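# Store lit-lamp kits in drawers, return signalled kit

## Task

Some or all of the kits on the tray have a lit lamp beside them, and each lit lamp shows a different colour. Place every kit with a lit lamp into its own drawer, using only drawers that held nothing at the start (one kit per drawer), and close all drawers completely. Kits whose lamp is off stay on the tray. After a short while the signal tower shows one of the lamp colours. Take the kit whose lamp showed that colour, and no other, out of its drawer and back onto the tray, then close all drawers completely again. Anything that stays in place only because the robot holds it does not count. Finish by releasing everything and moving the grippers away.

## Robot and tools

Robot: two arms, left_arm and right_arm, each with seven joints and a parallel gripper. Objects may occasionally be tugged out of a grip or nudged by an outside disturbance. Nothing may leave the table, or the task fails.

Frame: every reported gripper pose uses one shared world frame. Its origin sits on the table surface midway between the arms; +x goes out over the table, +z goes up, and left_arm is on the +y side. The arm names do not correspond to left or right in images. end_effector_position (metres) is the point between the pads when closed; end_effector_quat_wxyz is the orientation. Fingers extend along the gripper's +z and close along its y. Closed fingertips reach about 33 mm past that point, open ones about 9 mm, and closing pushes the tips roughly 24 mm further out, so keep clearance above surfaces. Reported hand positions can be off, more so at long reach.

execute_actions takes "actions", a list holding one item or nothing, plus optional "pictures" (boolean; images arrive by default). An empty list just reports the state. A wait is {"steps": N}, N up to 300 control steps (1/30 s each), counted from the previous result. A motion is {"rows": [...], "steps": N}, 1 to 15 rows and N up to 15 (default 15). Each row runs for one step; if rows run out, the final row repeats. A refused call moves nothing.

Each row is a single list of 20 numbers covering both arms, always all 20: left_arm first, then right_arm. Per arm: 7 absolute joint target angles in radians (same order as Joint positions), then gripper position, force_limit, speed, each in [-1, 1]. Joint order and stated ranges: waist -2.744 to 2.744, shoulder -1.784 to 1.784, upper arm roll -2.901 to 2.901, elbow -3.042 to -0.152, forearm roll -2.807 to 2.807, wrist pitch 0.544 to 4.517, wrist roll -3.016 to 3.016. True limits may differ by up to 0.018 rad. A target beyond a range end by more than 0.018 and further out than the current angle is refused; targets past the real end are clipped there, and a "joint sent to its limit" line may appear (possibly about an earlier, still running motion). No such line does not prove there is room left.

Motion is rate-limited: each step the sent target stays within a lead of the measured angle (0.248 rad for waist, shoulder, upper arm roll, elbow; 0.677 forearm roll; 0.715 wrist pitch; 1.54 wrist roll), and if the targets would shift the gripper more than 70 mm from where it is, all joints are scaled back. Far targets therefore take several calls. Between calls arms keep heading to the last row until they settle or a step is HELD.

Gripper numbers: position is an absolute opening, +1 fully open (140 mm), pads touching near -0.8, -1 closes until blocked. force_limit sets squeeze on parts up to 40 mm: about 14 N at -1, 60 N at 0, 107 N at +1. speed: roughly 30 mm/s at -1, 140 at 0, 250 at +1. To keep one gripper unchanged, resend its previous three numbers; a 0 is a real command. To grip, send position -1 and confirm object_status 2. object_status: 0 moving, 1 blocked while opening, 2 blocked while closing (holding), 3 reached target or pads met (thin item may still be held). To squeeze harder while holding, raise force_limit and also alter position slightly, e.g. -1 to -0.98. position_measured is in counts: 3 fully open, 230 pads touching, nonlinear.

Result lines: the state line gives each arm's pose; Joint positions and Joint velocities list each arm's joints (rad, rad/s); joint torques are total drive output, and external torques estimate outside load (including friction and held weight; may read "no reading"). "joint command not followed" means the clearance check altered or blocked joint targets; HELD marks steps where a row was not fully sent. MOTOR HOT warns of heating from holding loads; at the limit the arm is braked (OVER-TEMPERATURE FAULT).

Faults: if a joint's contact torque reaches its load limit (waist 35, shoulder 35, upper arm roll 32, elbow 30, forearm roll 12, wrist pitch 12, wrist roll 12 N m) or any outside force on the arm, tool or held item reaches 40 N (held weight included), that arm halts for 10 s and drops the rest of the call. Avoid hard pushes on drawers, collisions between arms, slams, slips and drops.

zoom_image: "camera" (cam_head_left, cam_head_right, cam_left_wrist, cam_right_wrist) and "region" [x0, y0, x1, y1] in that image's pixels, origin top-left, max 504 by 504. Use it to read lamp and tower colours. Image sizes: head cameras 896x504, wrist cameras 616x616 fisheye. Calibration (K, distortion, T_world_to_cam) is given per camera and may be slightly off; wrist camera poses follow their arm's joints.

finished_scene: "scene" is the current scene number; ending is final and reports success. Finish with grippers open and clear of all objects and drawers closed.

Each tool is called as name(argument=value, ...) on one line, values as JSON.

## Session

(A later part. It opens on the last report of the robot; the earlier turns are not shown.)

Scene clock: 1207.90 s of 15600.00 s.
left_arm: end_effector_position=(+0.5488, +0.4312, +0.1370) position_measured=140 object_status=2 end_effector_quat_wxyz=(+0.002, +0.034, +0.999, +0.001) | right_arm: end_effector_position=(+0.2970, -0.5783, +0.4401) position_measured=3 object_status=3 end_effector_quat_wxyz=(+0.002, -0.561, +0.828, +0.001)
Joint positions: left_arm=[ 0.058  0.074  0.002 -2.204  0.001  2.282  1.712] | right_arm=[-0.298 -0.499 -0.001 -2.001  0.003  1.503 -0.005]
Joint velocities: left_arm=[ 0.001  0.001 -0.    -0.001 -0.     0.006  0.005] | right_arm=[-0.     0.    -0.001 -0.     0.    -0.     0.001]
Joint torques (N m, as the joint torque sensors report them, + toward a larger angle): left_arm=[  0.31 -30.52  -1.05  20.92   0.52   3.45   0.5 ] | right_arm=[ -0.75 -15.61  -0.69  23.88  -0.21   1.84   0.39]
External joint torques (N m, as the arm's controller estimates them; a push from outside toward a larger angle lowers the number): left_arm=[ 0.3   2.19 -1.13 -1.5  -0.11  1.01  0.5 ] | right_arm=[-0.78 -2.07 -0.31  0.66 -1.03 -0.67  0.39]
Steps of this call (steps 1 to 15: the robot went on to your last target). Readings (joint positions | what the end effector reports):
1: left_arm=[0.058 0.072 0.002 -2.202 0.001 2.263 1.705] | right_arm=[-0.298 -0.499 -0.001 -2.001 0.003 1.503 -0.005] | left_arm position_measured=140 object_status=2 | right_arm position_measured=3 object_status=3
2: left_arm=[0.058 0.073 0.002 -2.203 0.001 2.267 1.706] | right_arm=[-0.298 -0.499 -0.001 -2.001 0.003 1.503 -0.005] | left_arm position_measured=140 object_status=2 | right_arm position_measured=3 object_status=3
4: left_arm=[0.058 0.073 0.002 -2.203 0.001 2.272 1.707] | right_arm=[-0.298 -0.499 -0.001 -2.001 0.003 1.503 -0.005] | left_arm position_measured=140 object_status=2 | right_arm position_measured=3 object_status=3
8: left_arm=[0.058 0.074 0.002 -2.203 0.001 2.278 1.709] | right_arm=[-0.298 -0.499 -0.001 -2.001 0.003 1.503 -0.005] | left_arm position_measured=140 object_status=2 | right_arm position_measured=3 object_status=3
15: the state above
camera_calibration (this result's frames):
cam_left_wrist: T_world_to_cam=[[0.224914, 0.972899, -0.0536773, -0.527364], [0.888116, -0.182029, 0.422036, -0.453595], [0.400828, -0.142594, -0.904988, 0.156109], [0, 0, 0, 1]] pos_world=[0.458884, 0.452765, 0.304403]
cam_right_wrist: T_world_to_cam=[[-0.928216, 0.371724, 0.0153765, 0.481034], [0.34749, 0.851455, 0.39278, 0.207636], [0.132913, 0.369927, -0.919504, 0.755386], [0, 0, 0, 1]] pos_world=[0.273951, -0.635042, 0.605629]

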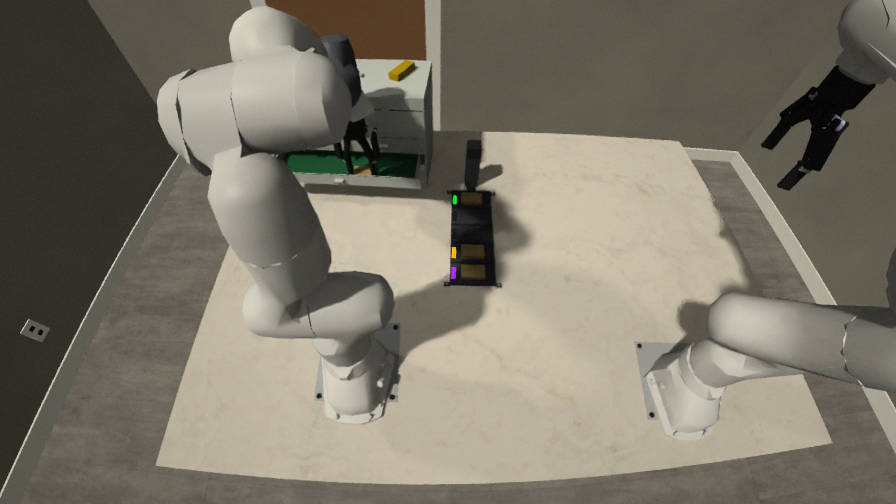

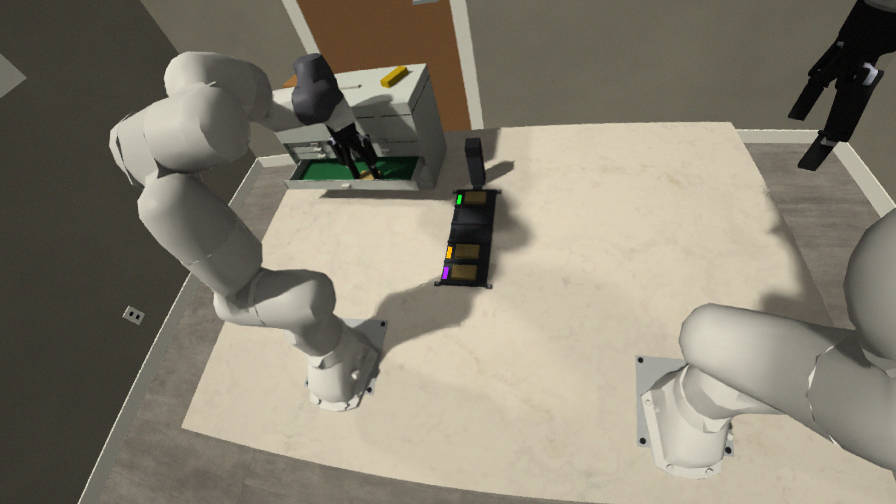

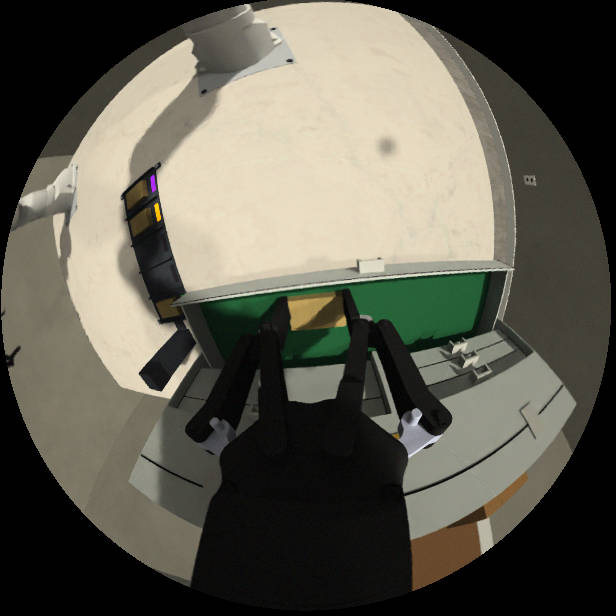

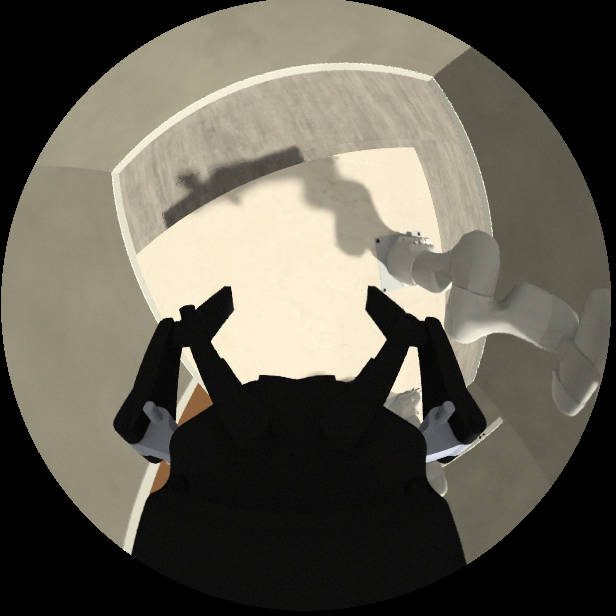

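execute_actions(actions=[{"rows":[[0.0595,0.072,0,-2.203,0,2.28,1.72,0.25,0,-0.5,-0.3,-0.5,0,-2.0,0,1.5,0,1,0,0]],"steps":15}], pictures=false)

execute_actions(actions=[{"rows":[[0.0595,0.062,0,-2.198,0,2.255,1.72,0.25,0,-0.5,-0.3,-0.5,0,-2.0,0,1.5,0,1,0,0],[0.0595,0.054,0,-2.194,0,2.24,1.72,0.25,0,-0.5,-0.3,-0.5,0,-2.0,0,1.5,0,1,0,0],[0.0595,0.046,0,-2.19,0,2.225,1.72,0.25,0,-0.5,-0.3,-0.5,0,-2.0,0,1.5,0,1,0,0],[0.0595,0.038,0,-2.186,0,2.21,1.72,0.25,0,-0.5,-0.3,-0.5,0,-2.0,0,1.5,0,1,0,0],[0.0595,0.029,0,-2.176,0,2.19,1.72,0.25,0,-0.5,-0.3,-0.5,0,-2.0,0,1.5,0,1,0,0],[0.0595,0.02,0,-2.165,0,2.17,1.72,0.25,0,-0.5,-0.3,-0.5,0,-2.0,0,1.5,0,1,0,0],[0.0595,0.01,0,-2.153,0,2.15,1.72,0.25,0,-0.5,-0.3,-0.5,0,-2.0,0,1.5,0,1,0,0],[0.0595,0.0,0,-2.142,0,2.13,1.72,0.25,0,-0.5,-0.3,-0.5,0,-2.0,0,1.5,0,1,0,0],[0.0595,-0.01,0,-2.13,0,2.11,1.72,0.25,0,-0.5,-0.3,-0.5,0,-2.0,0,1.5,0,1,0,0],[0.0595,-0.019,0,-2.119,0,2.097,1.72,0.25,0,-0.5,-0.3,-0.5,0,-2.0,0,1.5,0,1,0,0]],"steps":15}], pictures=false)

execute_actions(actions=[{"rows":[[0.12,-0.7,0,-2.9,0,2.7,1.365,0,0,0,-0.3,-0.5,0,-2.0,0,1.5,0,1,0,0]],"steps":15}], pictures=false)

execute_actions(actions=[{"steps":45}])

zoom_image(camera="cam_head_right", region=[260, 60, 460, 200])

Scene clock: 1233.17 s of 15600.00 s.
left_arm: end_effector_position=(+0.5491, +0.4312, +0.1372) position_measured=98 object_status=0 end_effector_quat_wxyz=(+0.002, +0.035, +0.999, +0.001) | right_arm: end_effector_position=(+0.2970, -0.5783, +0.4401) position_measured=3 object_status=3 end_effector_quat_wxyz=(+0.002, -0.561, +0.828, +0.001)
Joint positions: left_arm=[ 0.058  0.074  0.002 -2.204  0.001  2.283  1.713] | right_arm=[-0.298 -0.499 -0.001 -2.001  0.003  1.503 -0.005]
Joint velocities: left_arm=[ 0.001 -0.001  0.001  0.001 -0.     0.001  0.001] | right_arm=[ 0.002 -0.001  0.003 -0.     0.001  0.001  0.001]
Joint torques (N m, as the joint torque sensors report them, + toward a larger angle): left_arm=[  0.09 -34.04  -0.68  22.65   0.43   2.14   0.42] | right_arm=[ -0.57 -15.28  -0.63  24.07  -0.25   1.86   0.34]
External joint torques (N m, as the arm's controller estimates them; a push from outside toward a larger angle lowers the number): left_arm=[ 0.02 -1.3  -0.82  0.26 -0.2  -0.3   0.42] | right_arm=[-0.63 -1.65 -0.29  0.85 -1.07 -0.64  0.34]
Steps of this call (steps 1 to 15: the robot went on to your last target; steps 16 to 90: nothing new was sent; then 21.77 s passed at rest; steps 91 to 105: all 15 steps of this action). Readings (joint positions | what the end effector reports):
91: left_arm=[0.058 0.074 0.002 -2.204 0.001 2.283 1.713] | right_arm=[-0.298 -0.499 -0.001 -2.001 0.003 1.503 -0.005] | left_arm position_measured=140 object_status=0 | right_arm position_measured=3 object_status=3
92: left_arm=[0.058 0.074 0.002 -2.204 0.001 2.283 1.713] | right_arm=[-0.298 -0.499 -0.001 -2.001 0.003 1.503 -0.005] | left_arm position_measured=140 object_status=0 | right_arm position_measured=3 object_status=3
94: left_arm=[0.058 0.074 0.002 -2.204 0.001 2.283 1.713] | right_arm=[-0.298 -0.499 -0.001 -2.001 0.003 1.503 -0.005] | left_arm position_measured=127 object_status=0 | right_arm position_measured=3 object_status=3
98: left_arm=[0.058 0.074 0.002 -2.204 0.001 2.283 1.713] | right_arm=[-0.298 -0.499 -0.001 -2.001 0.003 1.503 -0.005] | left_arm position_measured=108 object_status=0 | right_arm position_measured=3 object_status=3
105: the state above

Scene clock: 1233.67 s of 15600.00 s.
left_arm: end_effector_position=(+0.5557, +0.4317, +0.2133) position_measured=98 object_status=3 end_effector_quat_wxyz=(+0.016, +0.034, +0.999, +0.002) | right_arm: end_effector_position=(+0.2970, -0.5783, +0.4401) position_measured=3 object_status=3 end_effector_quat_wxyz=(+0.002, -0.561, +0.828, +0.001)
Joint positions: left_arm=[ 0.058 -0.021  0.002 -2.119  0.001  2.129  1.713] | right_arm=[-0.298 -0.499 -0.001 -2.001  0.003  1.503 -0.005]
Joint velocities: left_arm=[-0.    -0.013  0.002  0.02   0.    -0.158 -0.001] | right_arm=[ 0.     0.001 -0.001  0.    -0.002  0.     0.001]
Joint torques (N m, as the joint torque sensors report them, + toward a larger angle): left_arm=[  0.02 -27.6   -0.52  22.07   0.55   1.62   0.54] | right_arm=[ -0.8  -15.23  -1.21  24.52  -0.2    1.87   0.41]
External joint torques (N m, as the arm's controller estimates them; a push from outside toward a larger angle lowers the number): left_arm=[ 0.01 -0.16 -0.51  0.53 -0.14 -0.58  0.54] | right_arm=[-0.79 -1.76 -0.78  1.37 -1.   -0.62  0.41]
Steps of this call (steps 1 to 15: all 15 steps of this action). Readings (joint positions | what the end effector reports):
1: left_arm=[0.058 0.073 0.002 -2.203 0.001 2.279 1.713] | right_arm=[-0.298 -0.499 -0.001 -2.001 0.003 1.503 -0.005] | left_arm position_measured=98 object_status=3 | right_arm position_measured=3 object_status=3
2: left_arm=[0.058 0.070 0.002 -2.202 0.001 2.272 1.713] | right_arm=[-0.298 -0.499 -0.001 -2.001 0.003 1.503 -0.005] | left_arm position_measured=98 object_status=3 | right_arm position_measured=3 object_status=3
4: left_arm=[0.058 0.058 0.002 -2.197 0.001 2.255 1.713] | right_arm=[-0.298 -0.499 -0.001 -2.001 0.003 1.503 -0.005] | left_arm position_measured=98 object_status=3 | right_arm position_measured=3 object_status=3
8: left_arm=[0.058 0.025 0.002 -2.167 0.001 2.202 1.713] | right_arm=[-0.298 -0.499 -0.001 -2.001 0.003 1.503 -0.005] | left_arm position_measured=98 object_status=3 | right_arm position_measured=3 object_status=3
15: the state above

Scene clock: 1234.17 s of 15600.00 s.
left_arm: end_effector_position=(+0.4471, +0.4487, +0.2232) position_measured=129 object_status=3 end_effector_quat_wxyz=(+0.226, -0.122, +0.966, +0.002) | right_arm: end_effector_position=(+0.2970, -0.5783, +0.4401) position_measured=3 object_status=3 end_effector_quat_wxyz=(+0.002, -0.561, +0.828, +0.001)
Joint positions: left_arm=[ 0.117 -0.69   0.001 -2.889  0.001  2.655  1.45 ] | right_arm=[-0.298 -0.499 -0.001 -2.001  0.003  1.503 -0.005]
Joint velocities: left_arm=[ 0.001 -0.078  0.001 -0.191 -0.001  0.225 -0.259] | right_arm=[-0.    -0.001 -0.     0.001 -0.001  0.    -0.   ]
Joint torques (N m, as the joint torque sensors report them, + toward a larger angle): left_arm=[  0.75 -10.3   -0.73  25.28   0.42   4.75  -0.38] | right_arm=[ -0.75 -15.27  -0.98  24.08  -0.22   1.85   0.38]
External joint torques (N m, as the arm's controller estimates them; a push from outside toward a larger angle lowers the number): left_arm=[ 0.83 -1.36 -0.04 -1.87 -0.31  0.98 -0.36] | right_arm=[-0.73 -1.65 -0.54  0.83 -1.02 -0.66  0.38]
Steps of this call (steps 1 to 15: all 15 steps of this action). Readings (joint positions | what the end effector reports):
1: left_arm=[0.064 -0.046 -0.001 -2.156 0.001 2.179 1.696] | right_arm=[-0.298 -0.499 -0.001 -2.001 0.003 1.503 -0.005] | left_arm position_measured=98 object_status=0 | right_arm position_measured=3 object_status=3
2: left_arm=[0.071 -0.087 -0.002 -2.206 0.001 2.232 1.677] | right_arm=[-0.298 -0.499 -0.001 -2.001 0.003 1.503 -0.005] | left_arm position_measured=104 object_status=0 | right_arm position_measured=3 object_status=3
4: left_arm=[0.090 -0.197 -0.002 -2.323 0.001 2.347 1.632] | right_arm=[-0.298 -0.499 -0.001 -2.001 0.003 1.503 -0.005] | left_arm position_measured=120 object_status=0 | right_arm position_measured=3 object_status=3
8: left_arm=[0.115 -0.515 0.001 -2.631 0.002 2.540 1.540] | right_arm=[-0.298 -0.499 -0.001 -2.001 0.003 1.503 -0.005] | left_arm position_measured=129 object_status=0 | right_arm position_measured=3 object_status=3
15: the state above

Scene clock: 1235.67 s of 15600.00 s.
left_arm: end_effector_position=(+0.4539, +0.4496, +0.2302) position_measured=129 object_status=3 end_effector_quat_wxyz=(+0.245, -0.159, +0.956, -0.008) | right_arm: end_effector_position=(+0.2970, -0.5783, +0.4401) position_measured=3 object_status=3 end_effector_quat_wxyz=(+0.002, -0.561, +0.828, +0.001)
Joint positions: left_arm=[ 0.117 -0.698  0.001 -2.899  0.001  2.696  1.372] | right_arm=[-0.298 -0.499 -0.001 -2.001  0.003  1.503 -0.005]
Joint velocities: left_arm=[-0.001  0.001  0.    -0.     0.     0.001 -0.002] | right_arm=[-0.    -0.     0.     0.    -0.     0.     0.001]
Joint torques (N m, as the joint torque sensors report them, + toward a larger angle): left_arm=[ 1.45 -9.35 -0.52 22.32  0.47  4.02 -0.35] | right_arm=[ -0.79 -15.26  -0.97  24.09  -0.12   1.89   0.39]
External joint torques (N m, as the arm's controller estimates them; a push from outside toward a larger angle lowers the number): left_arm=[ 1.46 -1.75  0.09 -1.5  -0.19  0.74 -0.33] | right_arm=[-0.8  -1.71 -0.58  0.89 -0.93 -0.61  0.39]
Steps of this call (steps 1 to 45: the robot went on to your last target). Readings (joint positions | what the end effector reports):
1: left_arm=[0.117 -0.692 0.001 -2.893 0.001 2.662 1.442] | right_arm=[-0.298 -0.499 -0.001 -2.001 0.003 1.503 -0.005] | left_arm position_measured=129 object_status=3 | right_arm position_measured=3 object_status=3
2: left_arm=[0.117 -0.694 0.001 -2.896 0.001 2.668 1.435] | right_arm=[-0.298 -0.499 -0.001 -2.001 0.003 1.503 -0.005] | left_arm position_measured=129 object_status=3 | right_arm position_measured=3 object_status=3
4: left_arm=[0.117 -0.696 0.001 -2.897 0.001 2.677 1.422] | right_arm=[-0.298 -0.499 -0.001 -2.001 0.003 1.503 -0.005] | left_arm position_measured=129 object_status=3 | right_arm position_measured=3 object_status=3
8: left_arm=[0.117 -0.698 0.001 -2.898 0.001 2.687 1.404] | right_arm=[-0.298 -0.499 -0.001 -2.001 0.003 1.503 -0.005] | left_arm position_measured=129 object_status=3 | right_arm position_measured=3 object_status=3
45: the state above
All arms were judged still, so your last target was given up. Only a new action makes them travel on or press farther. Fingers that are still opening or closing keep moving.
camera_calibration (this result's frames):
cam_left_wrist: T_world_to_cam=[[-0.13779, 0.98821, -0.0667423, -0.358215], [0.585144, 0.135587, 0.799514, -0.497486], [0.799137, 0.0711114, -0.596928, -0.0666634], [0, 0, 0, 1]] pos_world=[0.295016, 0.426185, 0.334046]
cam_right_wrist: T_world_to_cam=[[-0.928215, 0.371725, 0.0153722, 0.481036], [0.34749, 0.851456, 0.392775, 0.207638], [0.132916, 0.369922, -0.919506, 0.755386], [0, 0, 0, 1]] pos_world=[0.27395, -0.635042, 0.605632]

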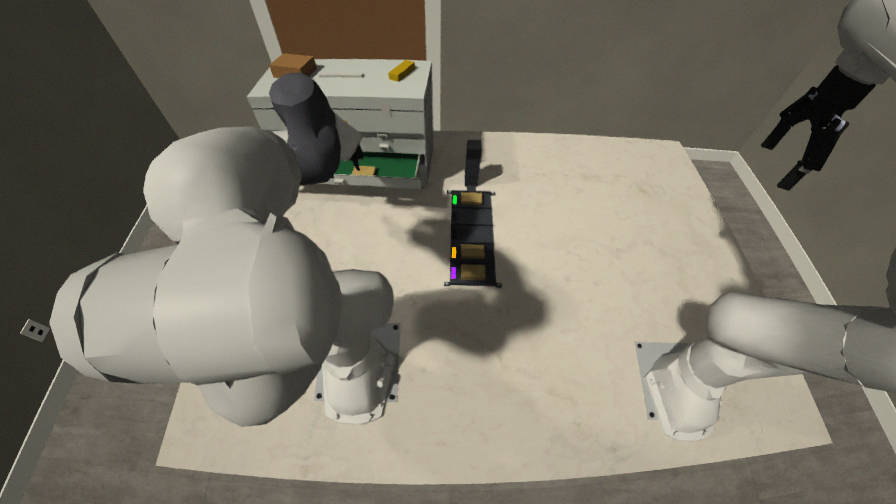

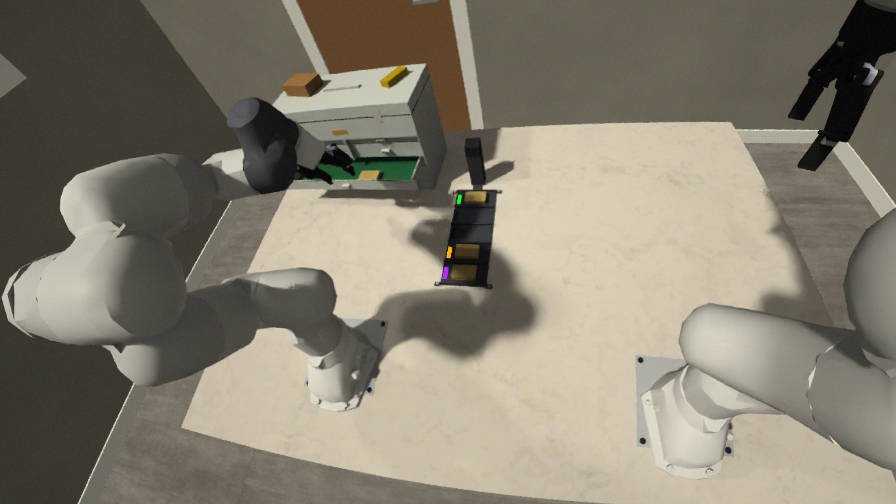

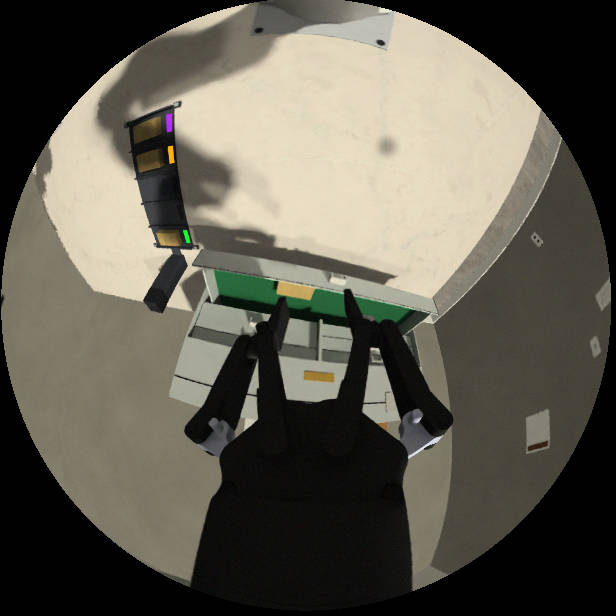

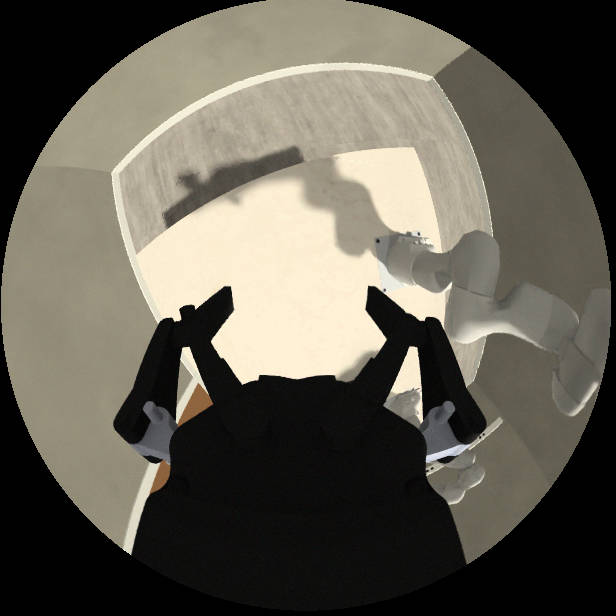

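Region (260, 60, 460, 200) of cam_head_right's 896x504 image, scaled by 2.520, with more detail than that image has; it fills the top 353 rows of this view, and the rest is white.

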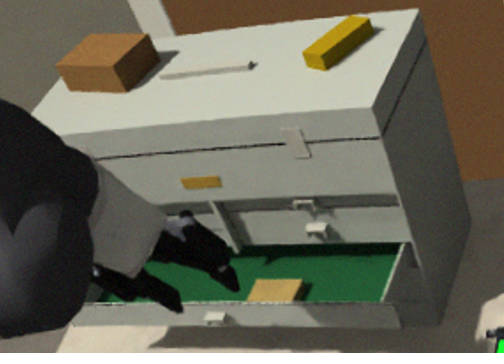

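execute_actions(actions=[{"rows":[[0.635,-0.45,0,-3.02,0.65,3.55,1.365,0,0,0,-0.3,-0.5,0,-2.0,0,1.5,0,1,0,0]],"steps":15}], pictures=false)

execute_actions(actions=[{"steps":30}], pictures=false)

execute_actions(actions=[{"rows":[[0.661,-0.135,0,-3.03,0.893,3.803,1.365,0,0,0,-0.3,-0.5,0,-2.0,0,1.5,0,1,0,0]],"steps":15}], pictures=false)

execute_actions(actions=[{"steps":20}], pictures=false)

execute_actions(actions=[{"rows":[[0.661,-0.11,0,-3.022,0.893,3.803,1.365,0,0,0,-0.3,-0.5,0,-2.0,0,1.5,0,1,0,0],[0.661,-0.09,0,-3.014,0.893,3.803,1.365,0,0,0,-0.3,-0.5,0,-2.0,0,1.5,0,1,0,0],[0.661,-0.065,0,-3.005,0.893,3.803,1.365,0,0,0,-0.3,-0.5,0,-2.0,0,1.5,0,1,0,0],[0.661,-0.047,0,-2.994,0.893,3.803,1.365,0,0,0,-0.3,-0.5,0,-2.0,0,1.5,0,1,0,0],[0.661,-0.03,0,-2.982,0.893,3.803,1.365,0,0,0,-0.3,-0.5,0,-2.0,0,1.5,0,1,0,0],[0.661,-0.012,0,-2.97,0.893,3.803,1.365,0,0,0,-0.3,-0.5,0,-2.0,0,1.5,0,1,0,0],[0.661,-0.002,0,-2.959,0.893,3.803,1.365,0,0,0,-0.3,-0.5,0,-2.0,0,1.5,0,1,0,0],[0.661,0.008,0,-2.948,0.893,3.803,1.365,0,0,0,-0.3,-0.5,0,-2.0,0,1.5,0,1,0,0],[0.661,0.018,0,-2.937,0.893,3.803,1.365,0,0,0,-0.3,-0.5,0,-2.0,0,1.5,0,1,0,0]],"steps":15}])

Scene clock: 1256.37 s of 15600.00 s.
left_arm: end_effector_position=(+0.4710, +0.5946, +0.2366) position_measured=129 object_status=3 end_effector_quat_wxyz=(+0.409, -0.065, +0.901, +0.128) | right_arm: end_effector_position=(+0.2970, -0.5783, +0.4401) position_measured=3 object_status=3 end_effector_quat_wxyz=(+0.002, -0.561, +0.828, +0.001)
Joint positions: left_arm=[ 0.63  -0.453  0.003 -3.018  0.636  3.499  1.371] | right_arm=[-0.298 -0.499 -0.001 -2.001  0.003  1.503 -0.005]
Joint velocities: left_arm=[ 0.02   0.002 -0.004 -0.001  0.095  0.289 -0.001] | right_arm=[ 0.001  0.    -0.001 -0.    -0.     0.    -0.001]
Joint torques (N m, as the joint torque sensors report them, + toward a larger angle): left_arm=[ 1.81 -9.14 -0.82 18.72  0.21  4.03 -0.21] | right_arm=[ -0.93 -15.64  -0.9   24.1   -0.18   1.87   0.38]
External joint torques (N m, as the arm's controller estimates them; a push from outside toward a larger angle lowers the number): left_arm=[ 1.81  2.3  -1.29 -0.76  0.89  0.91 -0.2 ] | right_arm=[-0.91 -2.11 -0.46  0.9  -0.99 -0.63  0.38]
Steps of this call (steps 1 to 90: nothing new was sent; then 17.20 s passed at rest; steps 91 to 105: all 15 steps of this action). Readings (joint positions | what the end effector reports):
91: left_arm=[0.176 -0.657 -0.008 -2.915 0.134 2.812 1.371] | right_arm=[-0.298 -0.499 -0.001 -2.001 0.003 1.503 -0.005] | left_arm position_measured=129 object_status=3 | right_arm position_measured=3 object_status=3
92: left_arm=[0.255 -0.590 -0.008 -2.941 0.259 2.941 1.371] | right_arm=[-0.298 -0.499 -0.001 -2.001 0.003 1.503 -0.005] | left_arm position_measured=129 object_status=3 | right_arm position_measured=3 object_status=3
94: left_arm=[0.413 -0.499 -0.006 -2.992 0.426 3.135 1.371] | right_arm=[-0.298 -0.499 -0.001 -2.001 0.003 1.503 -0.005] | left_arm position_measured=129 object_status=3 | right_arm position_measured=3 object_status=3
98: left_arm=[0.596 -0.455 0.003 -3.018 0.571 3.354 1.371] | right_arm=[-0.298 -0.499 -0.001 -2.001 0.003 1.503 -0.005] | left_arm position_measured=129 object_status=3 | right_arm position_measured=3 object_status=3
105: the state above

Scene clock: 1257.37 s of 15600.00 s.
left_arm: end_effector_position=(+0.4778, +0.5891, +0.2488) position_measured=129 object_status=3 end_effector_quat_wxyz=(+0.429, -0.056, +0.893, +0.125) | right_arm: end_effector_position=(+0.2970, -0.5783, +0.4401) position_measured=3 object_status=3 end_effector_quat_wxyz=(+0.002, -0.561, +0.828, +0.001)
Joint positions: left_arm=[ 0.632 -0.452  0.003 -3.019  0.647  3.546  1.371] | right_arm=[-0.298 -0.499 -0.001 -2.001  0.003  1.503 -0.005]
Joint velocities: left_arm=[-0.001 -0.001 -0.001 -0.     0.001  0.    -0.   ] | right_arm=[-0.001 -0.     0.     0.     0.     0.     0.002]
Joint torques (N m, as the joint torque sensors report them, + toward a larger angle): left_arm=[  1.24 -10.3   -1.51  18.42   0.29   4.    -0.27] | right_arm=[ -1.08 -15.37  -0.55  24.35  -0.16   1.84   0.33]
External joint torques (N m, as the arm's controller estimates them; a push from outside toward a larger angle lowers the number): left_arm=[ 1.3   1.35 -1.94 -1.24  0.97  0.77 -0.26] | right_arm=[-1.05 -1.79 -0.09  1.11 -0.96 -0.67  0.33]
Steps of this call (steps 1 to 30: the robot went on to your last target). Readings (joint positions | what the end effector reports):
1: left_arm=[0.631 -0.453 0.003 -3.018 0.639 3.507 1.371] | right_arm=[-0.298 -0.499 -0.001 -2.001 0.003 1.503 -0.005] | left_arm position_measured=129 object_status=3 | right_arm position_measured=3 object_status=3
2: left_arm=[0.631 -0.452 0.003 -3.018 0.641 3.514 1.371] | right_arm=[-0.298 -0.499 -0.001 -2.001 0.003 1.503 -0.005] | left_arm position_measured=129 object_status=3 | right_arm position_measured=3 object_status=3
4: left_arm=[0.632 -0.452 0.003 -3.018 0.644 3.525 1.371] | right_arm=[-0.298 -0.499 -0.001 -2.001 0.003 1.503 -0.005] | left_arm position_measured=129 object_status=3 | right_arm position_measured=3 object_status=3
8: left_arm=[0.632 -0.452 0.003 -3.018 0.646 3.536 1.371] | right_arm=[-0.298 -0.499 -0.001 -2.001 0.003 1.503 -0.005] | left_arm position_measured=129 object_status=3 | right_arm position_measured=3 object_status=3
30: the state above
All arms were judged still, so your last target was given up. Only a new action makes them travel on or press farther. Fingers that are still opening or closing keep moving.

Scene clock: 1257.87 s of 15600.00 s.
left_arm: end_effector_position=(+0.4657, +0.4963, +0.1487) position_measured=129 object_status=3 end_effector_quat_wxyz=(+0.396, +0.035, +0.917, +0.010) | right_arm: end_effector_position=(+0.2970, -0.5783, +0.4401) position_measured=3 object_status=3 end_effector_quat_wxyz=(+0.002, -0.561, +0.828, +0.001)
Joint positions: left_arm=[ 0.658 -0.137  0.002 -3.032  0.885  3.781  1.371] | right_arm=[-0.298 -0.499 -0.001 -2.001  0.003  1.503 -0.005]
Joint velocities: left_arm=[ 0.003  0.007 -0.001  0.005  0.047  0.11   0.001] | right_arm=[-0.    -0.     0.001  0.     0.002  0.     0.001]
Joint torques (N m, as the joint torque sensors report them, + toward a larger angle): left_arm=[  1.79 -14.39  -0.38  14.71   0.38   4.    -0.27] | right_arm=[ -0.66 -15.31  -0.8   23.63  -0.16   1.81   0.36]
External joint torques (N m, as the arm's controller estimates them; a push from outside toward a larger angle lowers the number): left_arm=[ 1.78  2.23 -0.66  1.07  0.92  0.68 -0.25] | right_arm=[-0.73 -1.92 -0.47  0.52 -0.98 -0.68  0.36]
Steps of this call (steps 1 to 15: all 15 steps of this action). Readings (joint positions | what the end effector reports):
1: left_arm=[0.638 -0.422 0.003 -3.013 0.680 3.577 1.371] | right_arm=[-0.298 -0.499 -0.001 -2.001 0.003 1.503 -0.005] | left_arm position_measured=129 object_status=3 | right_arm position_measured=3 object_status=3
2: left_arm=[0.642 -0.374 0.003 -3.012 0.711 3.603 1.371] | right_arm=[-0.298 -0.499 -0.001 -2.001 0.003 1.503 -0.005] | left_arm position_measured=129 object_status=3 | right_arm position_measured=3 object_status=3
4: left_arm=[0.649 -0.275 0.003 -3.017 0.767 3.650 1.371] | right_arm=[-0.298 -0.499 -0.001 -2.001 0.003 1.503 -0.005] | left_arm position_measured=129 object_status=3 | right_arm position_measured=3 object_status=3
8: left_arm=[0.655 -0.154 0.002 -3.032 0.851 3.727 1.371] | right_arm=[-0.298 -0.499 -0.001 -2.001 0.003 1.503 -0.005] | left_arm position_measured=129 object_status=3 | right_arm position_measured=3 object_status=3
15: the state above

Scene clock: 1258.53 s of 15600.00 s.
left_arm: end_effector_position=(+0.4680, +0.4937, +0.1534) position_measured=129 object_status=3 end_effector_quat_wxyz=(+0.404, +0.039, +0.914, +0.007) | right_arm: end_effector_position=(+0.2970, -0.5783, +0.4401) position_measured=3 object_status=3 end_effector_quat_wxyz=(+0.002, -0.561, +0.828, +0.001)
Joint positions: left_arm=[ 0.658 -0.137  0.002 -3.031  0.89   3.798  1.371] | right_arm=[-0.298 -0.499 -0.001 -2.001  0.003  1.503 -0.005]
Joint velocities: left_arm=[-0.     0.002 -0.001  0.001  0.     0.001  0.001] | right_arm=[ 0.     0.     0.    -0.     0.001  0.001 -0.   ]
Joint torques (N m, as the joint torque sensors report them, + toward a larger angle): left_arm=[  1.34 -15.55  -0.3   14.23   0.34   4.14  -0.22] | right_arm=[ -0.44 -15.24  -0.72  24.08  -0.15   1.86   0.38]
External joint torques (N m, as the arm's controller estimates them; a push from outside toward a larger angle lowers the number): left_arm=[ 1.34  1.05 -0.58  0.56  0.88  0.78 -0.2 ] | right_arm=[-0.41 -1.74 -0.27  0.93 -0.95 -0.64  0.38]
Steps of this call (steps 1 to 20: the robot went on to your last target). Readings (joint positions | what the end effector reports):
1: left_arm=[0.658 -0.137 0.002 -3.032 0.886 3.784 1.371] | right_arm=[-0.298 -0.499 -0.001 -2.001 0.003 1.503 -0.005] | left_arm position_measured=129 object_status=3 | right_arm position_measured=3 object_status=3
2: left_arm=[0.658 -0.137 0.002 -3.032 0.887 3.787 1.371] | right_arm=[-0.298 -0.499 -0.001 -2.001 0.003 1.503 -0.005] | left_arm position_measured=129 object_status=3 | right_arm position_measured=3 object_status=3
4: left_arm=[0.658 -0.137 0.002 -3.032 0.888 3.791 1.371] | right_arm=[-0.298 -0.499 -0.001 -2.001 0.003 1.503 -0.005] | left_arm position_measured=129 object_status=3 | right_arm position_measured=3 object_status=3
8: left_arm=[0.658 -0.137 0.002 -3.032 0.890 3.795 1.371] | right_arm=[-0.298 -0.499 -0.001 -2.001 0.003 1.503 -0.005] | left_arm position_measured=129 object_status=3 | right_arm position_measured=3 object_status=3
20: the state above

Scene clock: 1259.03 s of 15600.00 s.
left_arm: end_effector_position=(+0.4819, +0.5045, +0.1221) position_measured=129 object_status=3 end_effector_quat_wxyz=(+0.383, +0.031, +0.923, -0.011) | right_arm: end_effector_position=(+0.2970, -0.5783, +0.4401) position_measured=3 object_status=3 end_effector_quat_wxyz=(+0.002, -0.561, +0.828, +0.001)
Joint positions: left_arm=[ 0.658  0.015  0.002 -2.94   0.891  3.8    1.371] | right_arm=[-0.298 -0.499 -0.001 -2.001  0.003  1.503 -0.005]
Joint velocities: left_arm=[ 0.     0.018 -0.     0.021 -0.001  0.     0.001] | right_arm=[ 0.    -0.001 -0.    -0.     0.002  0.001  0.002]
Joint torques (N m, as the joint torque sensors report them, + toward a larger angle): left_arm=[  1.18 -19.6   -1.09  13.21   0.32   3.95  -0.35] | right_arm=[ -0.48 -15.21  -0.75  23.89  -0.18   1.9    0.38]
External joint torques (N m, as the arm's controller estimates them; a push from outside toward a larger angle lowers the number): left_arm=[ 1.17  1.42 -1.07  0.86  0.71  0.54 -0.33] | right_arm=[-0.47 -1.69 -0.32  0.73 -0.99 -0.6   0.38]
Steps of this call (steps 1 to 15: all 15 steps of this action). Readings (joint positions | what the end effector reports):
1: left_arm=[0.658 -0.132 0.002 -3.029 0.890 3.799 1.371] | right_arm=[-0.298 -0.499 -0.001 -2.001 0.003 1.503 -0.005] | left_arm position_measured=129 object_status=3 | right_arm position_measured=3 object_status=3
2: left_arm=[0.658 -0.121 0.002 -3.024 0.890 3.800 1.371] | right_arm=[-0.298 -0.499 -0.001 -2.001 0.003 1.503 -0.005] | left_arm position_measured=129 object_status=3 | right_arm position_measured=3 object_status=3
4: left_arm=[0.658 -0.087 0.002 -3.011 0.890 3.800 1.371] | right_arm=[-0.298 -0.499 -0.001 -2.001 0.003 1.503 -0.005] | left_arm position_measured=129 object_status=3 | right_arm position_measured=3 object_status=3
8: left_arm=[0.658 -0.020 0.002 -2.973 0.891 3.800 1.371] | right_arm=[-0.298 -0.499 -0.001 -2.001 0.003 1.503 -0.005] | left_arm position_measured=129 object_status=3 | right_arm position_measured=3 object_status=3
15: the state above
camera_calibration (this result's frames):
cam_left_wrist: T_world_to_cam=[[0.21661, 0.973193, 0.0772993, -0.596554], [0.328814, -0.14728, 0.93284, -0.184896], [0.919218, -0.176645, -0.351902, -0.120282], [0, 0, 0, 1]] pos_world=[0.300581, 0.532084, 0.176265]
cam_right_wrist: T_world_to_cam=[[-0.928215, 0.371727, 0.0153653, 0.481039], [0.347491, 0.85146, 0.392767, 0.207643], [0.132919, 0.369911, -0.91951, 0.755386], [0, 0, 0, 1]] pos_world=[0.273948, -0.635041, 0.605638]

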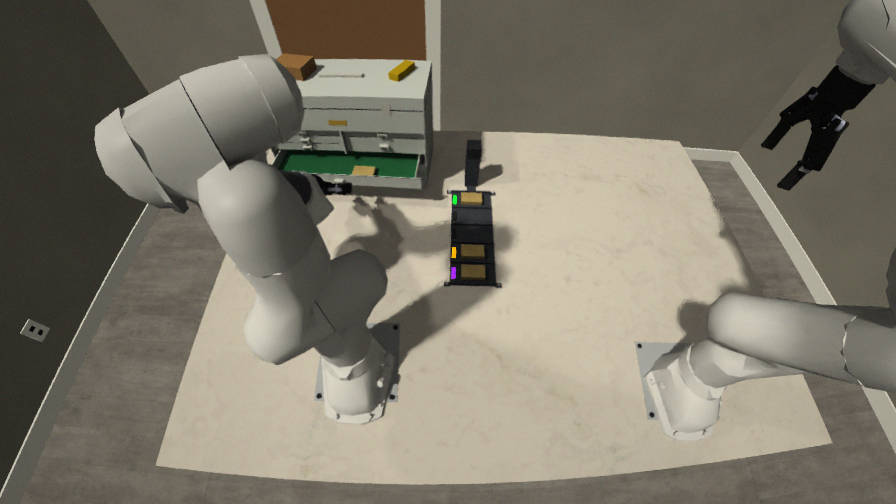

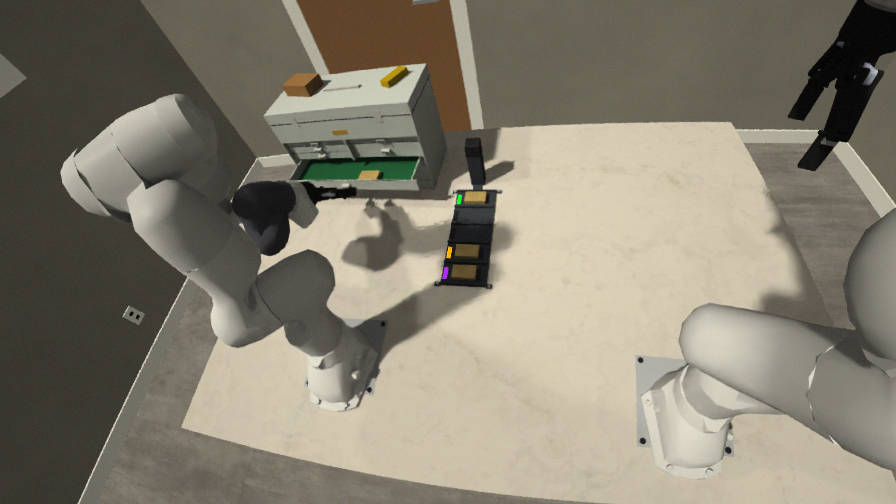

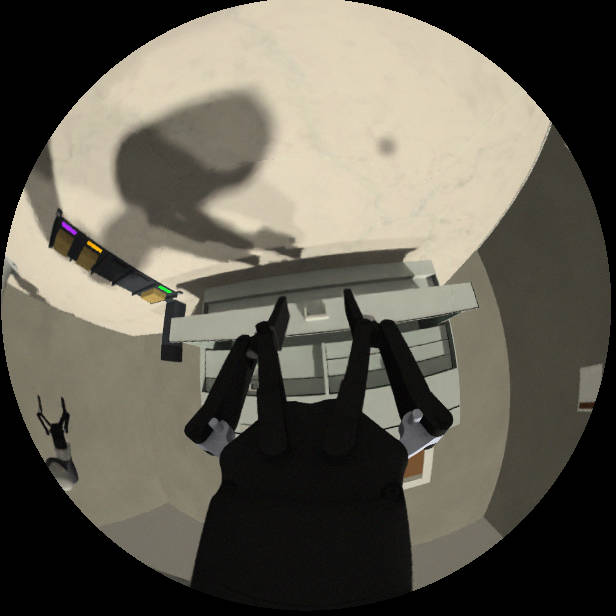

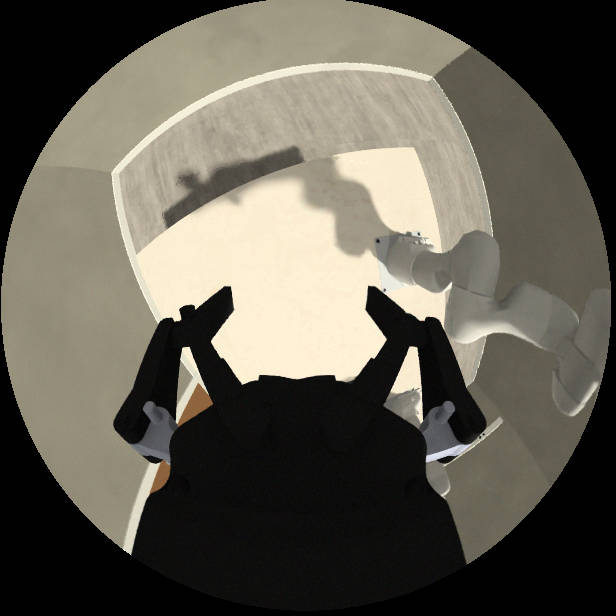

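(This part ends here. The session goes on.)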